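# Pour a ball via gutters into a roofed box

## Task

Get the ball out of the gutter where it starts and into the roofed box, open on one side, that sits at a different arm. The box must not be slid, raised, rotated or tilted beyond a tiny amount. You may tip the ball from one gutter into another and from a gutter into the box. The ball must never drop noticeably below table height unless a robot is carrying it. A gutter holds the ball only while its open end is the higher end; if its handle is held vertical, the ball rolls out. Arm bases in metres and headings in degrees counter-clockwise from +x: arm1 x=-1.71 y=+0.53 z=+0.95 facing -11; arm2 x=+0.00 y=+0.16 z=+0.91 facing -90; arm3 x=+1.71 y=+0.25 z=+0.86 facing -170. Nothing may be knocked or placed outside the work area. At the end every gripper must release and the arms must back away, and the ball must stay in the box with no robot holding anything in place.

## Robot and tools

Setup: three identical i2rt Big YAM arms, named arm1, arm2 and arm3. Each has six revolute joints, a two-finger gripper and a wrist camera. Room cameras: cam_end_1, cam_end_2, cam_gap_1, cam_gap_2, cam_side and cam_top. Wrist cameras: arm1_cam_wrist, arm2_cam_wrist and arm3_cam_wrist. A loose object may now and then get a short external shove.

Frame: there is one scene frame. Its origin is on the floor and +z points up. The hand is the midpoint between the fingertips. The hand's z axis runs along the fingers, and the fingers close along its y axis. The hand can reach roughly 1.0 m from the joint1 axis.

Joints. All targets are absolute angles in radians, except the gripper, which is in metres. The ± value is how close a joint must get to count as done.
- joint1_rad: -2.879 to 2.879, ±0.045. Yaws the arm about its base; positive is counter-clockwise seen from above, and 0 points the arm along the base heading.
- joint2_rad: 0 to 3.141, ±0.14. Shoulder; 0 has the upper arm roughly level and pointing back, and increasing values raise it, then swing it forward.
- joint3_rad: 0 to 3.019, ±0.09. Elbow; 0 folds the forearm onto the upper arm, and larger values open it.
- joint4_rad: -1.692 to 1.57, ±0.055. Hand pitch; positive tilts the fingers up.
- joint5_rad: -1.57 to 1.57, ±0.03. Swings the hand sideways; positive is toward the arm's right.
- joint6_rad: -2.094 to 2.094, ±0.035. Hand roll; positive is clockwise viewed from behind the hand.
- gripper_m: 0 to 0.093, ±0.003. The gap between the fingertips. Each finger pad can squeeze with about 50 to 62 N.
The joints move at different speeds, so the hand may take a wide, curved path between postures. A single action runs for at most 15 s.

Tools
- execute_actions: takes "actions", a list holding either zero or one action object. The object's keys are arm names. Each arm name maps to {"joints": {...}}, and inside that you give absolute targets keyed by joint name; any subset of joints is allowed. Example: {"arm1": {"joints": {"gripper_m": 0.05}}, "arm2": {"joints": {"joint1_rad": 0.3}}}. Every motion in an action starts at the same moment, though they may finish at different times. A joint or arm you leave out can keep pushing toward its earlier target. An unknown key or an out-of-range number rejects the whole call, and then nothing moves. The optional "cameras" argument picks which images come back: a list of names, or null or ["all"] for all of them, or [] for none. An unknown camera name rejects the call. An empty actions list only returns the state and images.
- wait: takes "seconds" (0 to 10). It commands nothing new and returns the same kind of result as an empty action.
- zoom_image: takes "camera" and "region" [x0, y0, x1, y1] in image pixels, where (0,0) is the top-left. The region can be no larger than 504x504. It only works on cameras that had a full image in the latest result.
- read_manual: takes "section" (only "licences"). It returns licence text and moves nothing.
- finished_scene: takes "scene", the integer number of the current scene. It ends the scene for good and reports whether the task was done.

Results. Each result gives each robot's state, including joint_positions, and the requested images in the order listed on the "pictures" line. joint_status says how each commanded motion ended:
- "off_target": the joint stopped short and may still be pushing.
- "contact_stop" or "time_out": the joint drops its old target and holds where it stopped. The exception is a timed-out joint that keeps a target close to where it stands and keeps pushing; on_its_own lists those.
- "not_followed": a self- and inter-arm collision check blocked that arm's joint targets. This comes with a "joint command not followed" line, usually with a "cause:" line. The gripper part of the command still runs. Blocked targets may be retried on every later action until you send targets that pass.
on_its_own covers behaviour you did not command in this call; "held at" there means the joint's current target, not its position. To relieve a joint that is pushing, send it its reported position. Very small target changes may produce no motion. A joint holding up a load tends to sink. If one call reports a stop, the later motion, wait and finished_scene calls in that same reply are skipped.

Heat. Pushing or holding a load warms the motors, and the simulation keeps running while you think. A MOTOR HOT line appears at 85 °C. At 100 °C that whole arm goes limp and falls; this is reported as an OVER-TEMPERATURE FAULT, and its unfinished keys read "limit_stop_at_motor_heat". When that happens, resend the targets.

Cameras. The prompt gives calibration for each camera: OpenCV K, D, image_wh and T_world_to_cam (scene frame to camera frame, in metres), plus pos_world. Wrist cameras are fisheye, 504x504. Room cameras are pinhole+radial, 896x504. The real cameras may be off by a few degrees or millimetres. A wrist camera's pose is computed from its arm's joint readings, so errors in those readings add to its error.

Cautions. The arms do not stop when they touch something; they keep pushing, sometimes hard. Two robots squeezing each other fails the task and ends the run, and a hard collision can do the same. The collision check may act too late, and between arms it does not cover fingers, gripper housings or wrist cameras. No state line reports contact between robots. The robots do not wait for one another. Avoid dropping things, slamming, and shoving the box. Before ending a scene, open the grippers and move the arms clear.

Each tool is called after "Emit:" in YAML: its name, and indented under it one key for each argument.

## Session

Emit:
execute_actions:
  actions: []

Scene clock: 0.00 s.
arm1.joint_positions: joint1_rad=+0.759 joint2_rad=+0.480 joint3_rad=+1.319 joint4_rad=-1.342 joint5_rad=+0.237 joint6_rad=+0.103 gripper_m=+0.095
arm1.joint_status: not commanded
arm1.hand: x=-1.5383 y=+0.5910 z=+1.4800 quat_wxyz=(-0.511, +0.137, -0.845, -0.074) (m; scene frame)
arm2.joint_positions: joint1_rad=-0.189 joint2_rad=+0.447 joint3_rad=+1.689 joint4_rad=-1.207 joint5_rad=-0.180 joint6_rad=-0.732 gripper_m=+0.094
arm2.joint_status: not commanded
arm2.hand: x=+0.0073 y=+0.0767 z=+1.6324 quat_wxyz=(-0.290, -0.289, -0.636, +0.655) (m; scene frame)
arm3.joint_positions: joint1_rad=-0.388 joint2_rad=+0.634 joint3_rad=+1.463 joint4_rad=-1.465 joint5_rad=+0.166 joint6_rad=-0.197 gripper_m=+0.095
arm3.joint_status: not commanded
arm3.hand: x=+1.5222 y=+0.3210 z=+1.4111 quat_wxyz=(+0.167, -0.886, +0.042, +0.431) (m; scene frame)
pictures: arm1_cam_wrist, arm2_cam_wrist, arm3_cam_wrist, cam_end_1, cam_end_2, cam_gap_1, cam_gap_2, cam_side, cam_top
Images, in order (width x height): arm1_cam_wrist 504x504, arm2_cam_wrist 504x504, arm3_cam_wrist 504x504, cam_end_1 896x504, cam_end_2 896x504, cam_gap_1 896x504, cam_gap_2 896x504, cam_side 896x504, cam_top 896x504.

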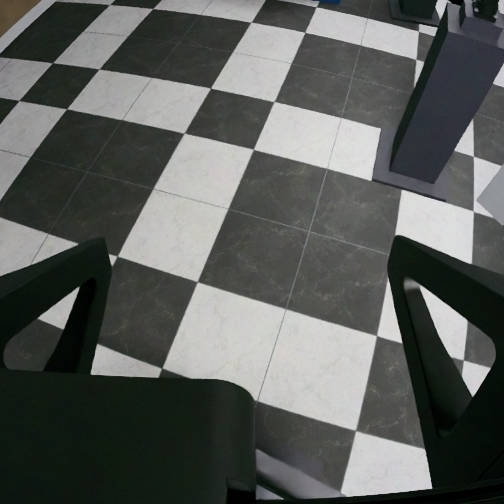

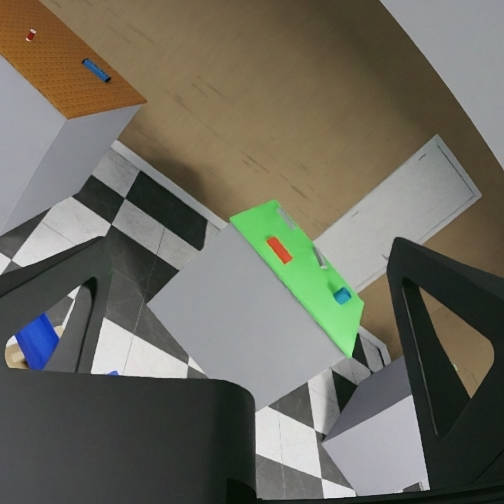

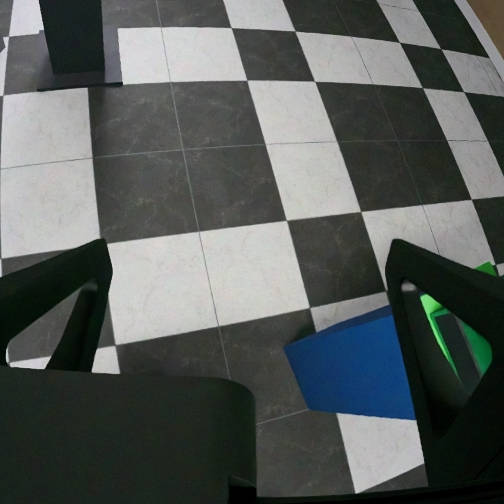

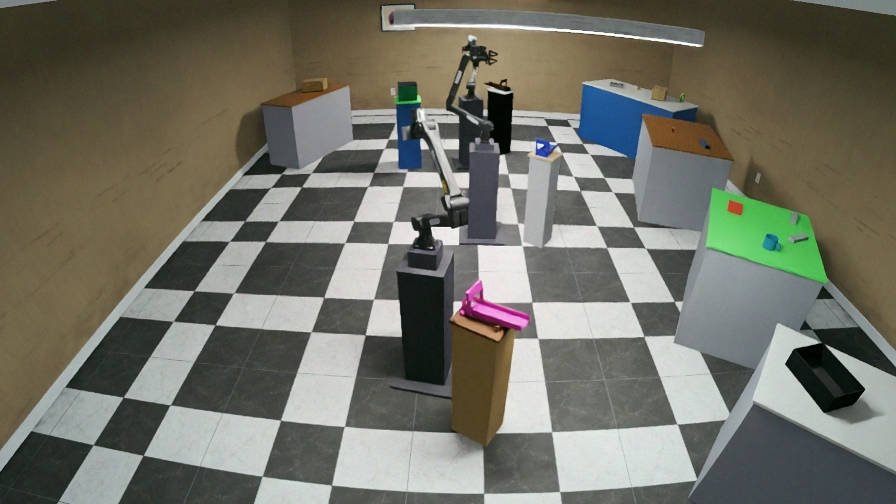

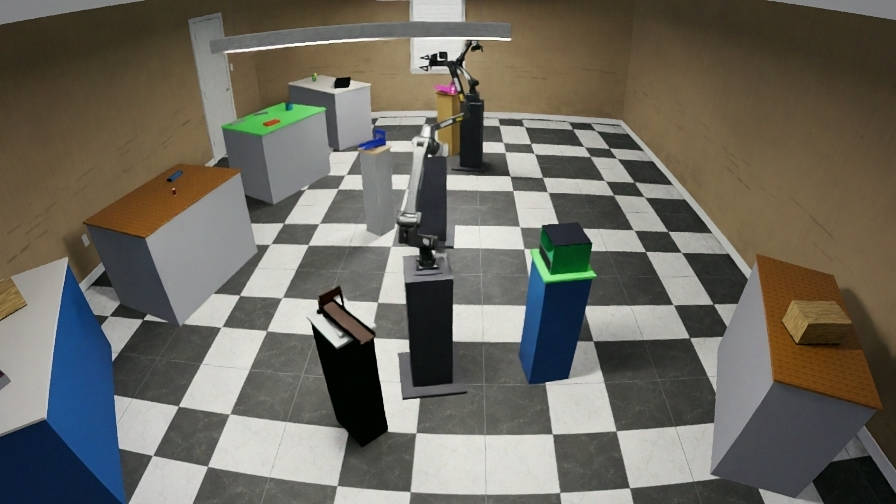

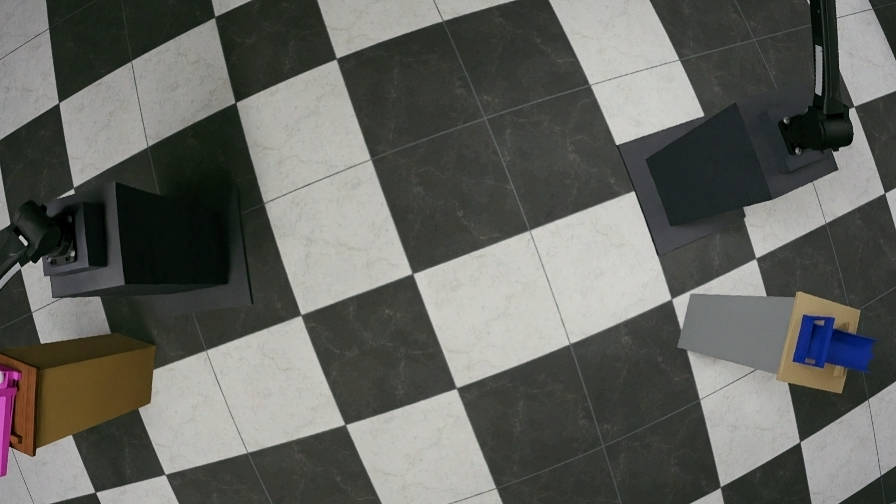

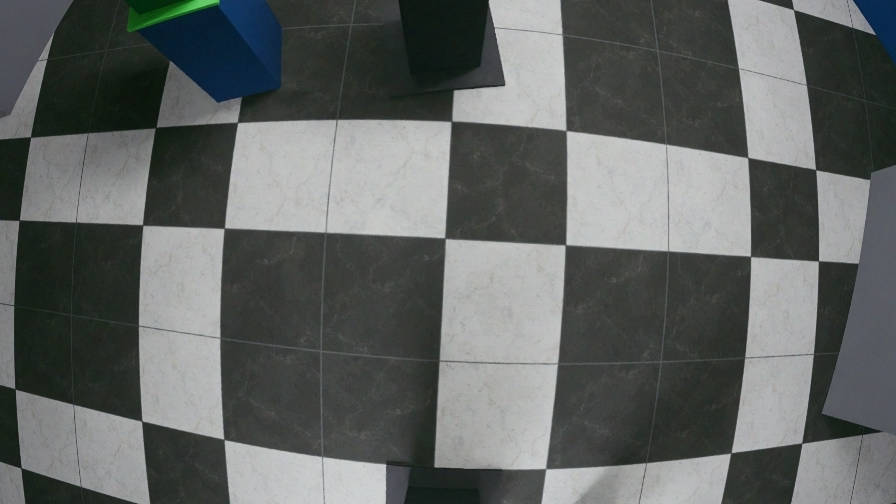

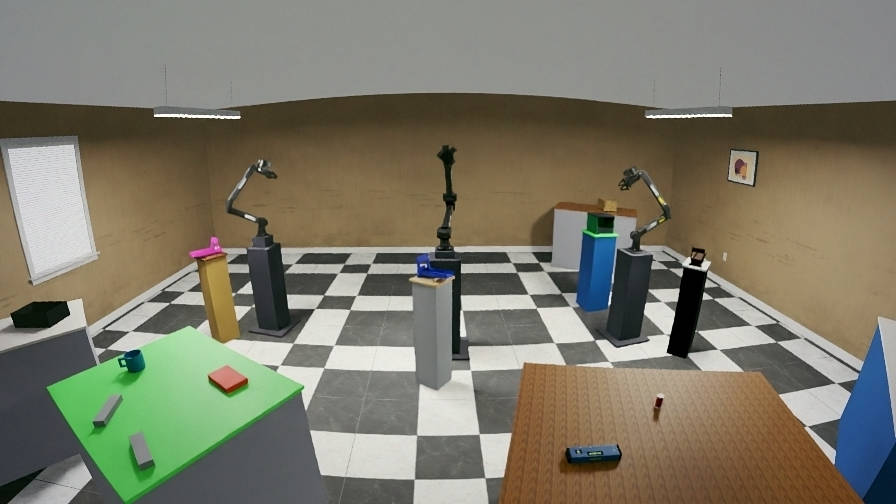

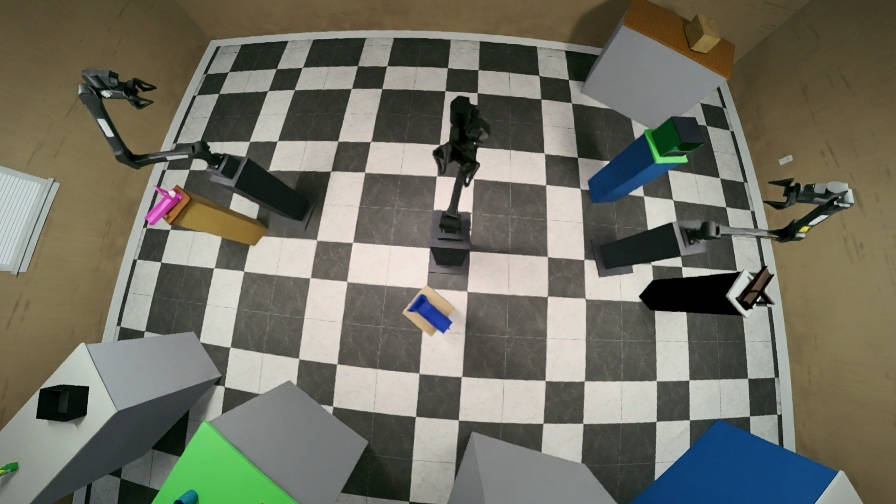

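Emit:
zoom_image:
  camera: "cam_end_1"
  region: [430, 270, 550, 350]

Emit:
zoom_image:
  camera: "cam_end_2"
  region: [290, 275, 410, 355]

Emit:
zoom_image:
  camera: "cam_end_2"
  region: [505, 210, 625, 290]

Emit:
zoom_image:
  camera: "cam_top"
  region: [385, 275, 475, 345]

Emit:
zoom_image:
  camera: "cam_side"
  region: [390, 240, 480, 300]

Emit:
zoom_image:
  camera: "cam_top"
  region: [130, 170, 220, 240]

Emit:
zoom_image:
  camera: "cam_side"
  region: [560, 200, 650, 260]

Emit:
zoom_image:
  camera: "cam_gap_1"
  region: [746, 280, 896, 400]

Region (430, 270, 550, 350) of cam_end_1's 896x504 image, scaled by 4.200, with more detail than that image has.

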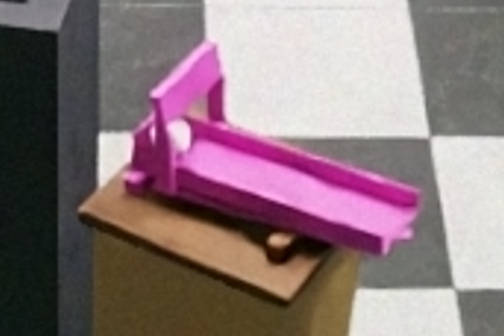

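Region (290, 275, 410, 355) of cam_end_2's 896x504 image, scaled by 4.200, with more detail than that image has.

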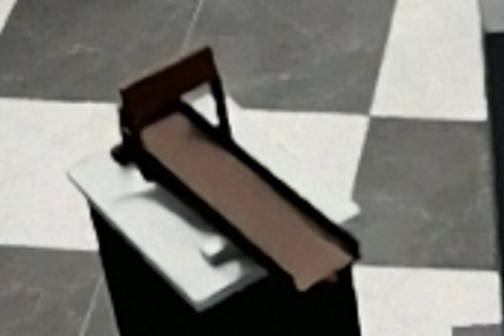

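Region (505, 210, 625, 290) of cam_end_2's 896x504 image, scaled by 4.200, with more detail than that image has.

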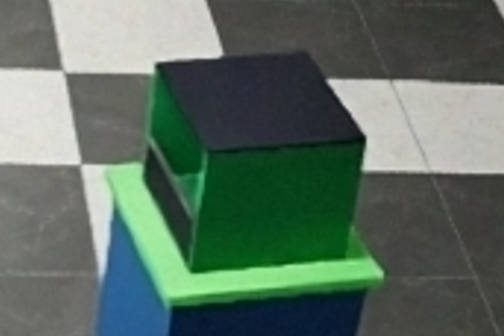

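Region (385, 275, 475, 345) of cam_top's 896x504 image, scaled by 5.600, with more detail than that image has.

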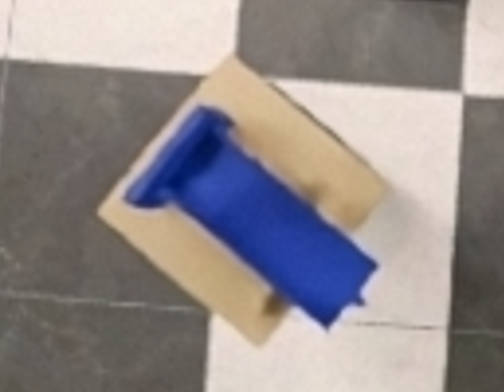

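Region (390, 240, 480, 300) of cam_side's 896x504 image, scaled by 5.600, with more detail than that image has.

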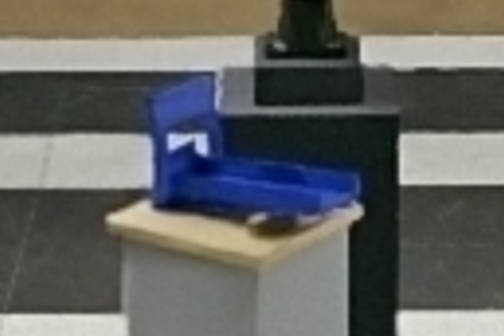

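Region (130, 170, 220, 240) of cam_top's 896x504 image, scaled by 5.600, with more detail than that image has.

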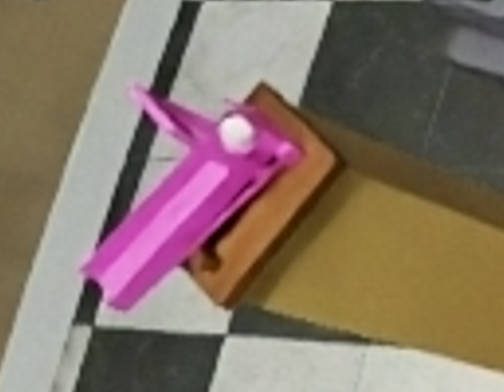

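Region (560, 200, 650, 260) of cam_side's 896x504 image, scaled by 5.600, with more detail than that image has.

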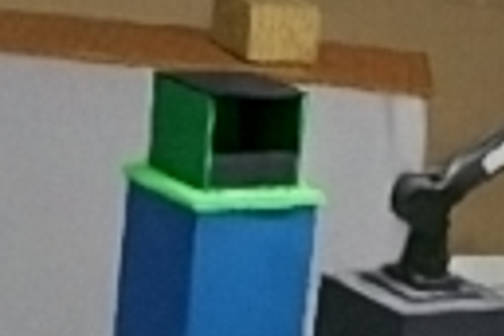

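Region (746, 280, 896, 400) of cam_gap_1's 896x504 image, scaled by 3.360, with more detail than that image has; it fills the top 403 rows of this view, and the rest is white.

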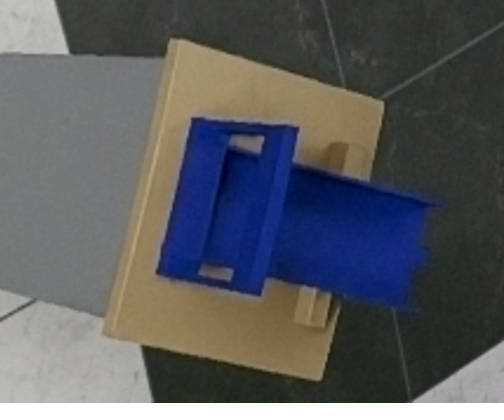

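Emit:
execute_actions:
  actions:
    - {"arm1":{"joints":{"joint1_rad":-2.42,"joint2_rad":1.29,"joint3_rad":1.18,"joint4_rad":-0.94,"joint5_rad":0,"joint6_rad":0}},"arm2":{"joints":{"joint1_rad":-0.36,"joint2_rad":1.271,"joint3_rad":1.17,"joint4_rad":-0.946,"joint5_rad":0,"joint6_rad":0}},"arm3":{"joints":{"joint1_rad":2.11,"joint2_rad":1.61,"joint3_rad":1.551,"joint4_rad":-0.988,"joint5_rad":0,"joint6_rad":0}}}
  cameras: ["arm1_cam_wrist","arm2_cam_wrist","arm3_cam_wrist","cam_side"]

Scene clock: 14.07 s.
arm1.joint_positions: joint1_rad=-2.423 joint2_rad=+1.302 joint3_rad=+1.173 joint4_rad=-0.947 joint5_rad=+0.000 joint6_rad=+0.007 gripper_m=+0.095
arm1.joint_status: all done
arm1.hand: x=-2.1314 y=+0.2855 z=+1.1923 quat_wxyz=(-0.061, -0.937, -0.251, +0.235) (m; scene frame)
arm2.joint_positions: joint1_rad=-0.352 joint2_rad=+1.286 joint3_rad=+1.140 joint4_rad=-0.949 joint5_rad=-0.002 joint6_rad=-0.013 gripper_m=+0.094
arm2.joint_status: all done
arm2.hand: x=-0.1652 y=-0.2810 z=+1.1409 quat_wxyz=(-0.134, -0.795, -0.562, +0.187) (m; scene frame)
arm3.joint_positions: joint1_rad=+2.117 joint2_rad=+1.637 joint3_rad=+1.520 joint4_rad=-0.991 joint5_rad=+0.000 joint6_rad=-0.009 gripper_m=+0.095
arm3.joint_status: all done
arm3.hand: x=+2.1186 y=-0.1999 z=+1.0905 quat_wxyz=(-0.201, -0.395, -0.892, +0.094) (m; scene frame)
pictures: arm1_cam_wrist, arm2_cam_wrist, arm3_cam_wrist, cam_side
camera_calibration (this result's frames):
arm1_cam_wrist: T_world_to_cam=[[-0.500644, 0.86563, 0.00634608, -1.32428], [0.858061, 0.495271, 0.135786, 1.5374], [0.114397, 0.0734256, -0.990718, 1.52554], [0, 0, 0, 1]] pos_world=[-2.15669, 0.272896, 1.31103]
arm2_cam_wrist: T_world_to_cam=[[-0.939745, 0.341857, -0.00356468, -0.0590047], [0.337014, 0.928084, 0.158374, 0.141043], [0.0574496, 0.14763, -0.987373, 1.29726], [0, 0, 0, 1]] pos_world=[-0.17751, -0.302243, 1.25833]
arm3_cam_wrist: T_world_to_cam=[[-0.747249, -0.664226, 0.0205904, 1.42285], [-0.65268, 0.739384, 0.165286, 1.35377], [-0.125012, 0.110071, -0.986031, 1.48292], [0, 0, 0, 1]] pos_world=[2.13218, -0.219088, 1.20915]
Images, in order (width x height): arm1_cam_wrist 504x504, arm2_cam_wrist 504x504, arm3_cam_wrist 504x504, cam_side 896x504.

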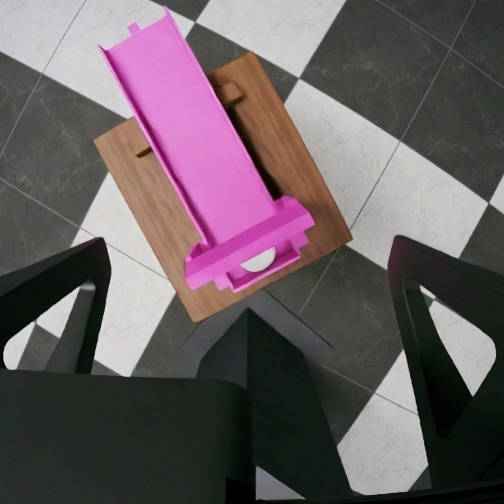

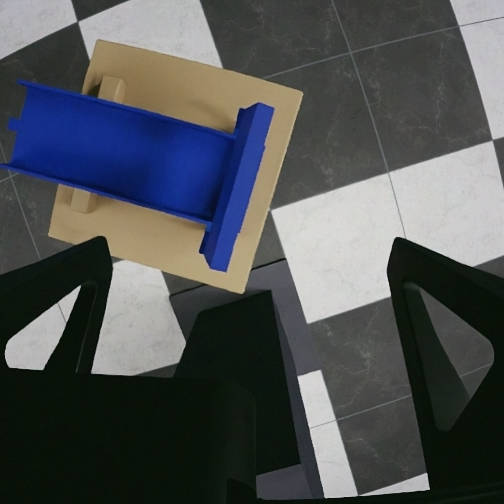

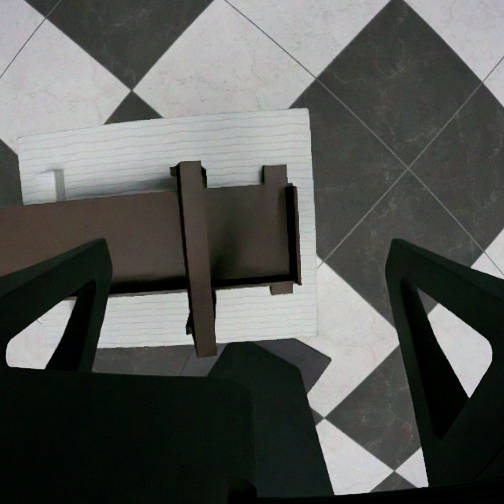

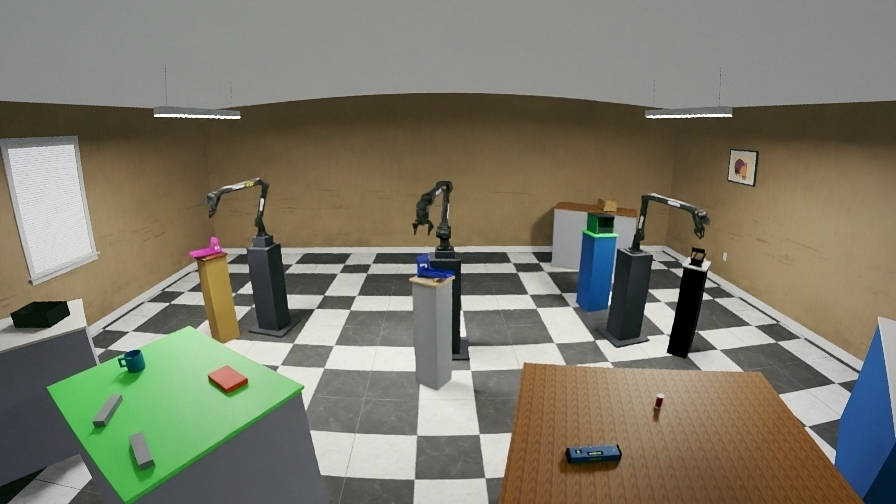

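Emit:
execute_actions:
  actions:
    - {"arm1":{"joints":{"joint1_rad":-2.474,"joint2_rad":1.435,"joint3_rad":1.055,"joint4_rad":-0.937,"joint5_rad":-0.13,"joint6_rad":1.05}},"arm2":{"joints":{"joint1_rad":-0.425,"joint2_rad":1.605,"joint3_rad":1.40,"joint4_rad":-1.273,"joint5_rad":-0.2,"joint6_rad":0.23}},"arm3":{"joints":{"joint1_rad":2.09,"joint2_rad":1.87,"joint3_rad":1.885,"joint4_rad":-1.552,"joint5_rad":-0.2,"joint6_rad":-0.1}}}
  cameras: ["arm1_cam_wrist","arm2_cam_wrist","arm3_cam_wrist","cam_side","cam_end_1","cam_end_2"]

Emit:
zoom_image:
  camera: "cam_side"
  region: [380, 210, 500, 290]

Emit:
zoom_image:
  camera: "cam_end_1"
  region: [420, 230, 550, 350]

Emit:
zoom_image:
  camera: "cam_end_2"
  region: [280, 230, 410, 350]

Scene clock: 20.20 s.
arm1.joint_positions: joint1_rad=-2.472 joint2_rad=+1.442 joint3_rad=+1.039 joint4_rad=-0.943 joint5_rad=-0.126 joint6_rad=+1.042 gripper_m=+0.095
arm1.joint_status: all done
arm1.hand: x=-2.1010 y=+0.3043 z=+1.0712 quat_wxyz=(-0.119, -0.955, +0.268, +0.039) (m; scene frame)
arm2.joint_positions: joint1_rad=-0.423 joint2_rad=+1.613 joint3_rad=+1.346 joint4_rad=-1.265 joint5_rad=-0.198 joint6_rad=+0.217 gripper_m=+0.094
arm2.joint_status: all done
arm2.hand: x=-0.1698 y=-0.2923 z=+1.0643 quat_wxyz=(-0.087, -0.888, -0.448, -0.055) (m; scene frame)
arm3.joint_positions: joint1_rad=+2.093 joint2_rad=+1.881 joint3_rad=+1.831 joint4_rad=-1.546 joint5_rad=-0.197 joint6_rad=-0.090 gripper_m=+0.095
arm3.joint_status: all done
arm3.hand: x=+2.1159 y=-0.1674 z=+1.0610 quat_wxyz=(-0.026, -0.380, -0.920, -0.094) (m; scene frame)
pictures: arm1_cam_wrist, arm2_cam_wrist, arm3_cam_wrist, cam_end_1, cam_end_2, cam_side
camera_calibration (this result's frames):
arm1_cam_wrist: T_world_to_cam=[[0.500344, 0.830205, -0.245795, 1.05936], [0.772501, -0.29984, 0.559767, 1.12642], [0.391022, -0.469953, -0.791357, 1.93365], [0, 0, 0, 1]] pos_world=[-2.1563, 0.366981, 1.16006]
arm2_cam_wrist: T_world_to_cam=[[-0.781, 0.591785, -0.199574, 0.248851], [0.387254, 0.709592, 0.588654, -0.347985], [0.489973, 0.382453, -0.783363, 1.14855], [0, 0, 0, 1]] pos_world=[-0.233645, -0.339603, 1.15423]
arm3_cam_wrist: T_world_to_cam=[[-0.696582, -0.694663, -0.17949, 1.54305], [-0.643492, 0.494243, 0.584501, 0.827651], [-0.31732, 0.522653, -0.791291, 1.71919], [0, 0, 0, 1]] pos_world=[2.15298, -0.235702, 1.15358]
Images, in order (width x height): arm1_cam_wrist 504x504, arm2_cam_wrist 504x504, arm3_cam_wrist 504x504, cam_end_1 896x504, cam_end_2 896x504, cam_side 896x504.

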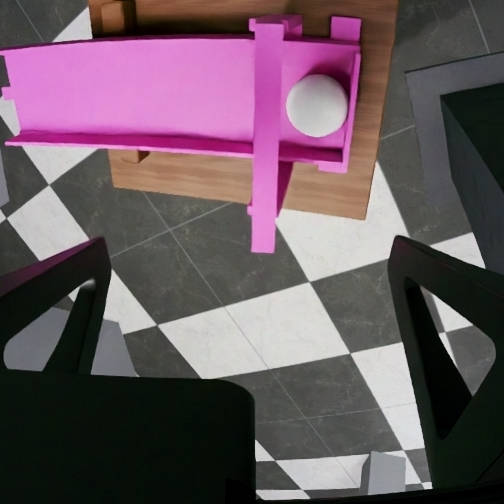

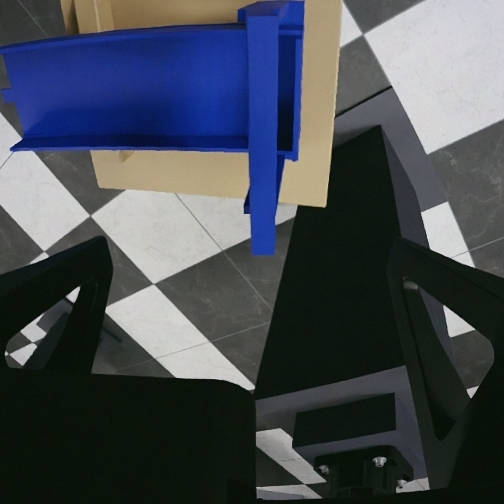

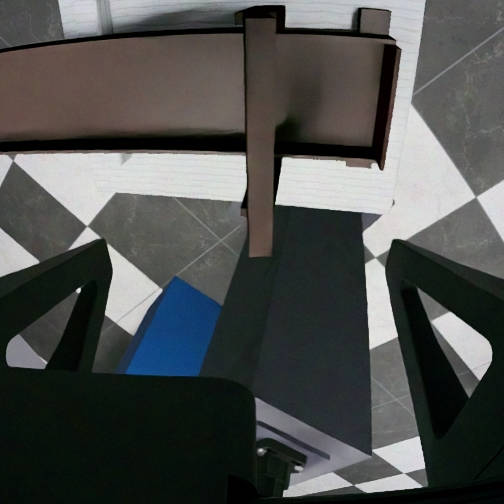

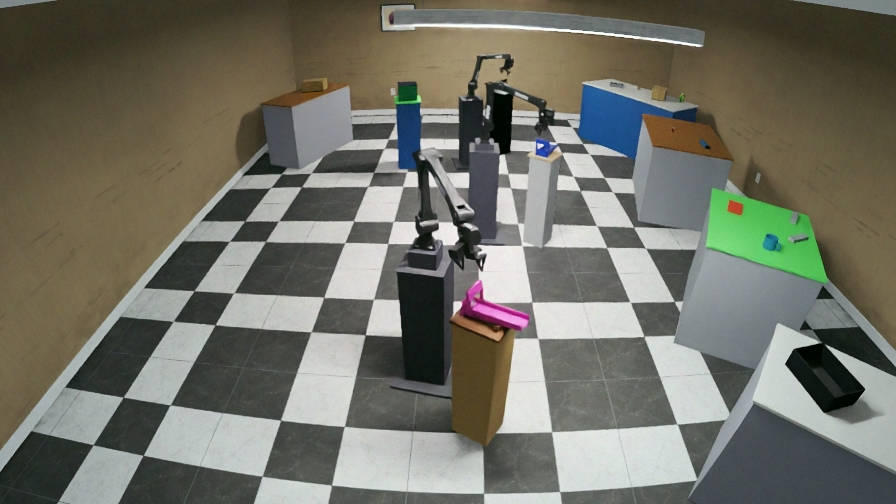

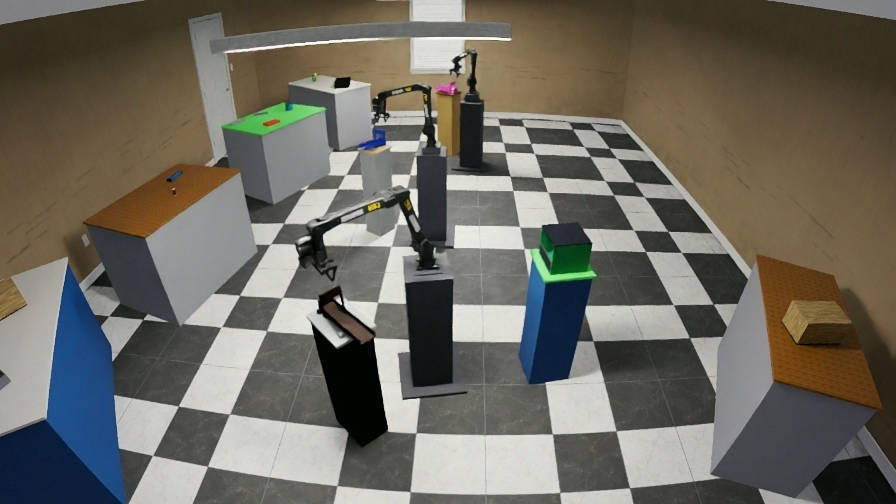

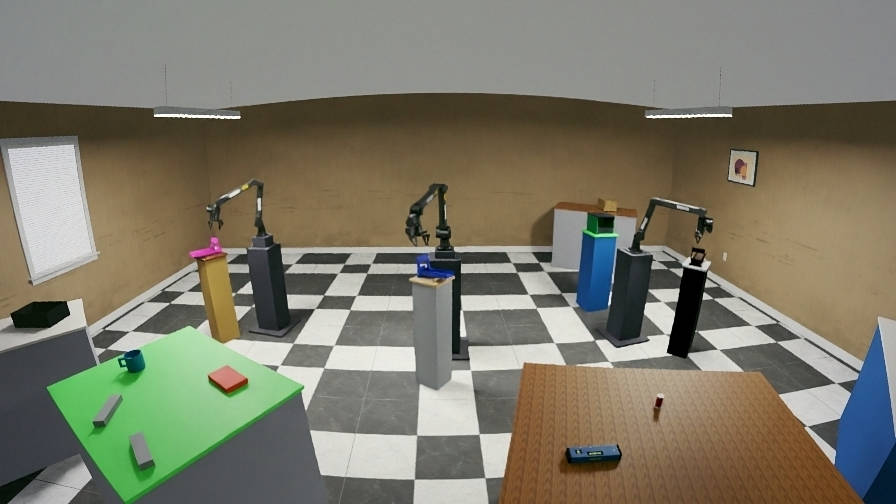

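Region (380, 210, 500, 290) of cam_side's 896x504 image, scaled by 4.200, with more detail than that image has.

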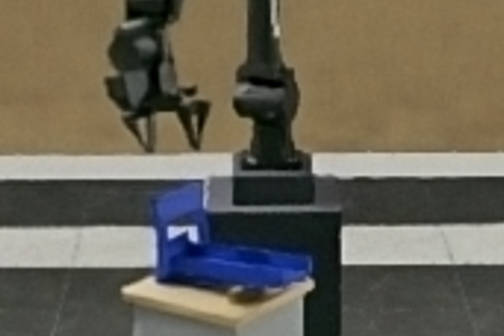

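Region (420, 230, 550, 350) of cam_end_1's 896x504 image, scaled by 3.877, with more detail than that image has; it fills the top 465 rows of this view, and the rest is white.

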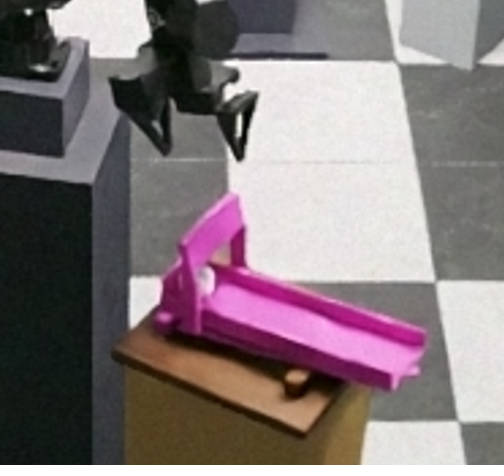

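Region (280, 230, 410, 350) of cam_end_2's 896x504 image, scaled by 3.877, with more detail than that image has; it fills the top 465 rows of this view, and the rest is white.

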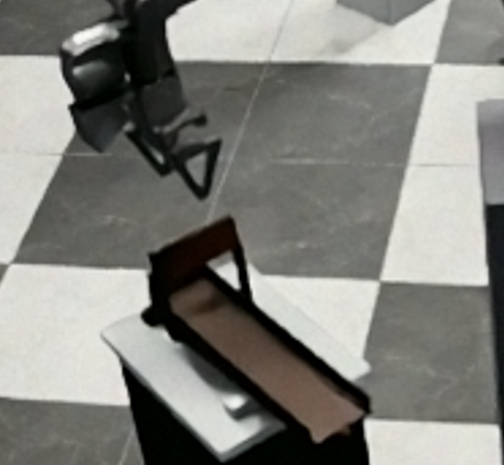

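Emit:
execute_actions:
  actions:
    - {"arm1":{"joints":{"joint1_rad":-2.493,"joint2_rad":1.635,"joint3_rad":0.994,"joint4_rad":-0.70,"joint5_rad":-0.11,"gripper_m":0.06}},"arm2":{"joints":{"joint1_rad":-0.414,"joint2_rad":1.718,"joint3_rad":1.295,"joint4_rad":-1.07,"joint5_rad":-0.19,"gripper_m":0.06}},"arm3":{"joints":{"joint1_rad":2.11,"joint2_rad":1.935,"joint3_rad":1.73,"joint4_rad":-1.35,"joint5_rad":-0.19,"gripper_m":0.06}}}
  cameras: ["arm1_cam_wrist","arm2_cam_wrist","arm3_cam_wrist","cam_side","cam_end_1","cam_end_2"]

Emit:
zoom_image:
  camera: "cam_side"
  region: [380, 210, 500, 290]

Emit:
zoom_image:
  camera: "cam_end_1"
  region: [420, 230, 550, 350]

Emit:
zoom_image:
  camera: "cam_end_2"
  region: [280, 230, 410, 350]

Scene clock: 25.70 s.
arm1.joint_positions: joint1_rad=-2.486 joint2_rad=+1.646 joint3_rad=+0.986 joint4_rad=-0.711 joint5_rad=-0.114 joint6_rad=+1.042 gripper_m=+0.060
arm1.joint_status: all done
arm1.hand: x=-2.1244 y=+0.3025 z=+0.9732 quat_wxyz=(-0.105, -0.955, +0.276, +0.035) (m; scene frame)
arm2.joint_positions: joint1_rad=-0.423 joint2_rad=+1.720 joint3_rad=+1.295 joint4_rad=-1.080 joint5_rad=-0.191 joint6_rad=+0.217 gripper_m=+0.060
arm2.joint_status: all done
arm2.hand: x=-0.1808 y=-0.3150 z=+0.9966 quat_wxyz=(-0.094, -0.888, -0.449, -0.042) (m; scene frame)
arm3.joint_positions: joint1_rad=+2.104 joint2_rad=+1.947 joint3_rad=+1.710 joint4_rad=-1.358 joint5_rad=-0.193 joint6_rad=-0.090 gripper_m=+0.060
arm3.joint_status: all done
arm3.hand: x=+2.1268 y=-0.1715 z=+0.9772 quat_wxyz=(-0.025, -0.374, -0.922, -0.093) (m; scene frame)
pictures: arm1_cam_wrist, arm2_cam_wrist, arm3_cam_wrist, cam_end_1, cam_end_2, cam_side
camera_calibration (this result's frames):
arm1_cam_wrist: T_world_to_cam=[[0.51862, 0.82664, -0.218403, 1.06175], [0.75745, -0.325711, 0.565846, 1.16873], [0.396615, -0.458888, -0.795059, 1.87662], [0, 0, 0, 1]] pos_world=[-2.18019, 0.36414, 1.06259]
arm2_cam_wrist: T_world_to_cam=[[-0.784, 0.587832, -0.19949, 0.238372], [0.397911, 0.72255, 0.565321, -0.258513], [0.476456, 0.363832, -0.800385, 1.11821], [0, 0, 0, 1]] pos_world=[-0.243026, -0.360173, 1.08869]
arm3_cam_wrist: T_world_to_cam=[[-0.68874, -0.703429, -0.175569, 1.51071], [-0.647609, 0.488033, 0.585172, 0.892716], [-0.325943, 0.516732, -0.791675, 1.67625], [0, 0, 0, 1]] pos_world=[2.16498, -0.239172, 1.06989]
Images, in order (width x height): arm1_cam_wrist 504x504, arm2_cam_wrist 504x504, arm3_cam_wrist 504x504, cam_end_1 896x504, cam_end_2 896x504, cam_side 896x504.

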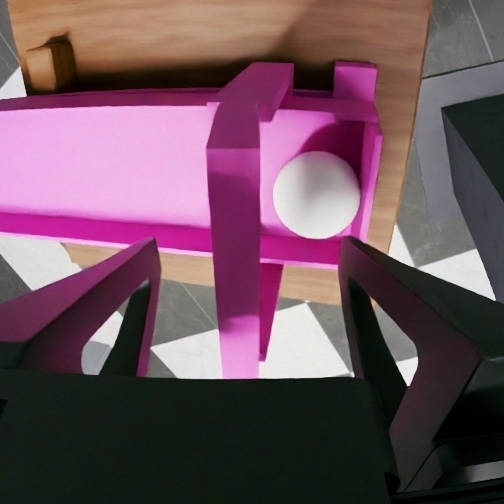

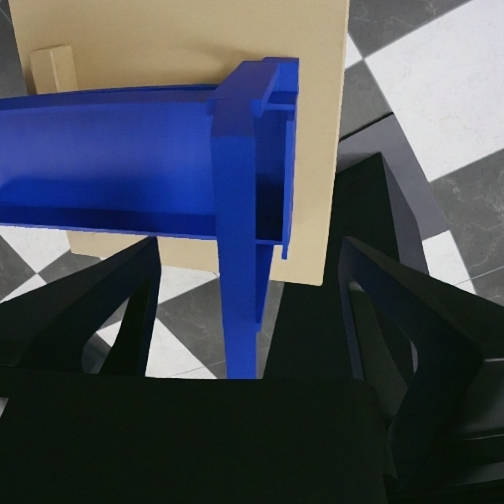

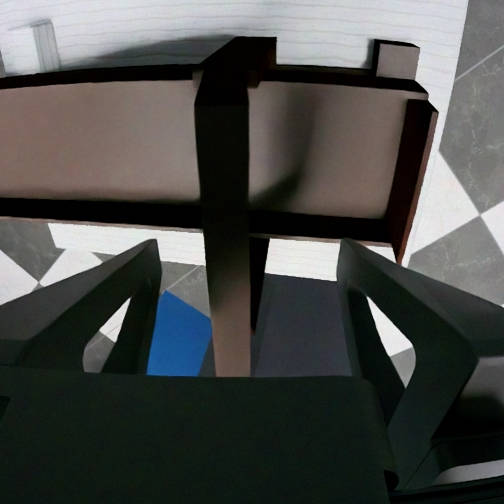

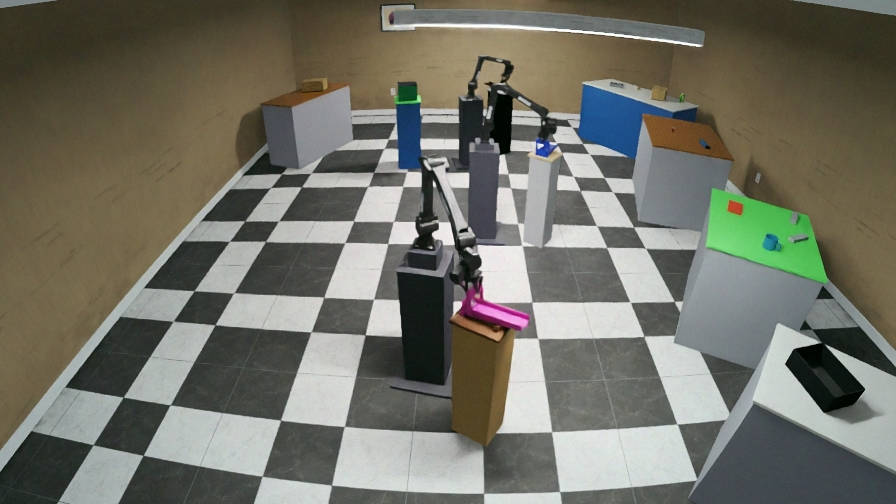

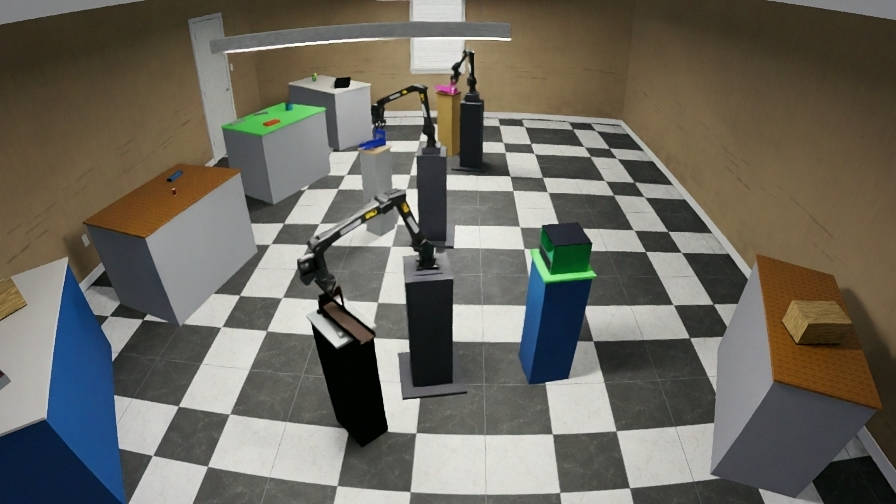

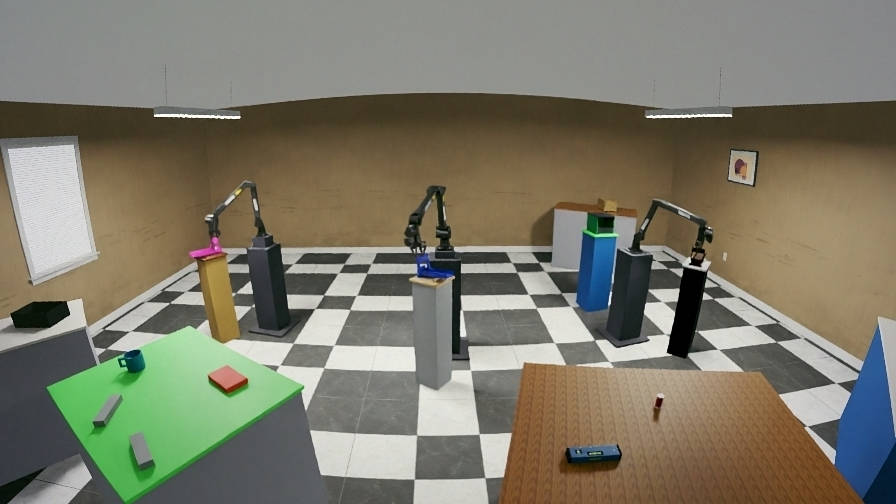

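Region (380, 210, 500, 290) of cam_side's 896x504 image, scaled by 4.200, with more detail than that image has.

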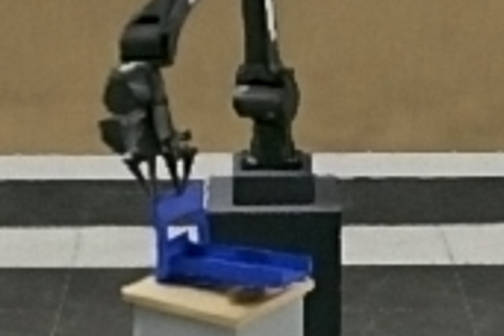

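Region (420, 230, 550, 350) of cam_end_1's 896x504 image, scaled by 3.877, with more detail than that image has; it fills the top 465 rows of this view, and the rest is white.

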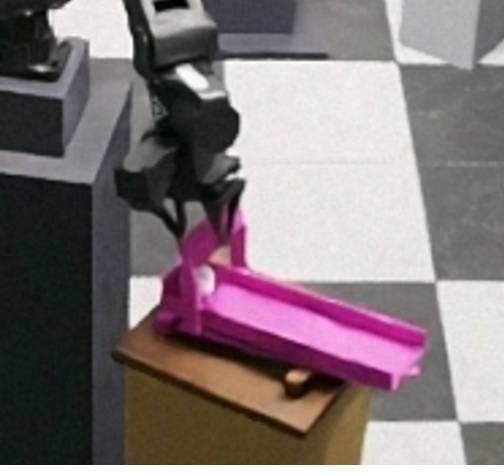

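Region (280, 230, 410, 350) of cam_end_2's 896x504 image, scaled by 3.877, with more detail than that image has; it fills the top 465 rows of this view, and the rest is white.

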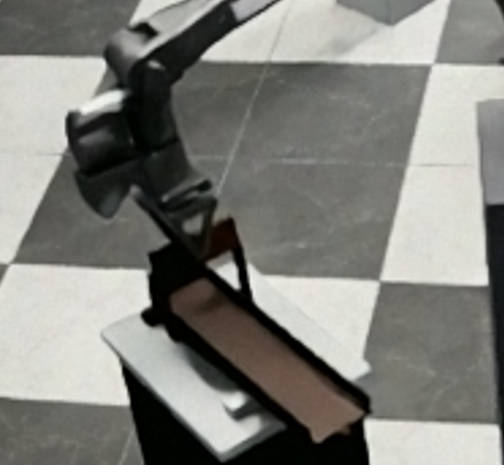

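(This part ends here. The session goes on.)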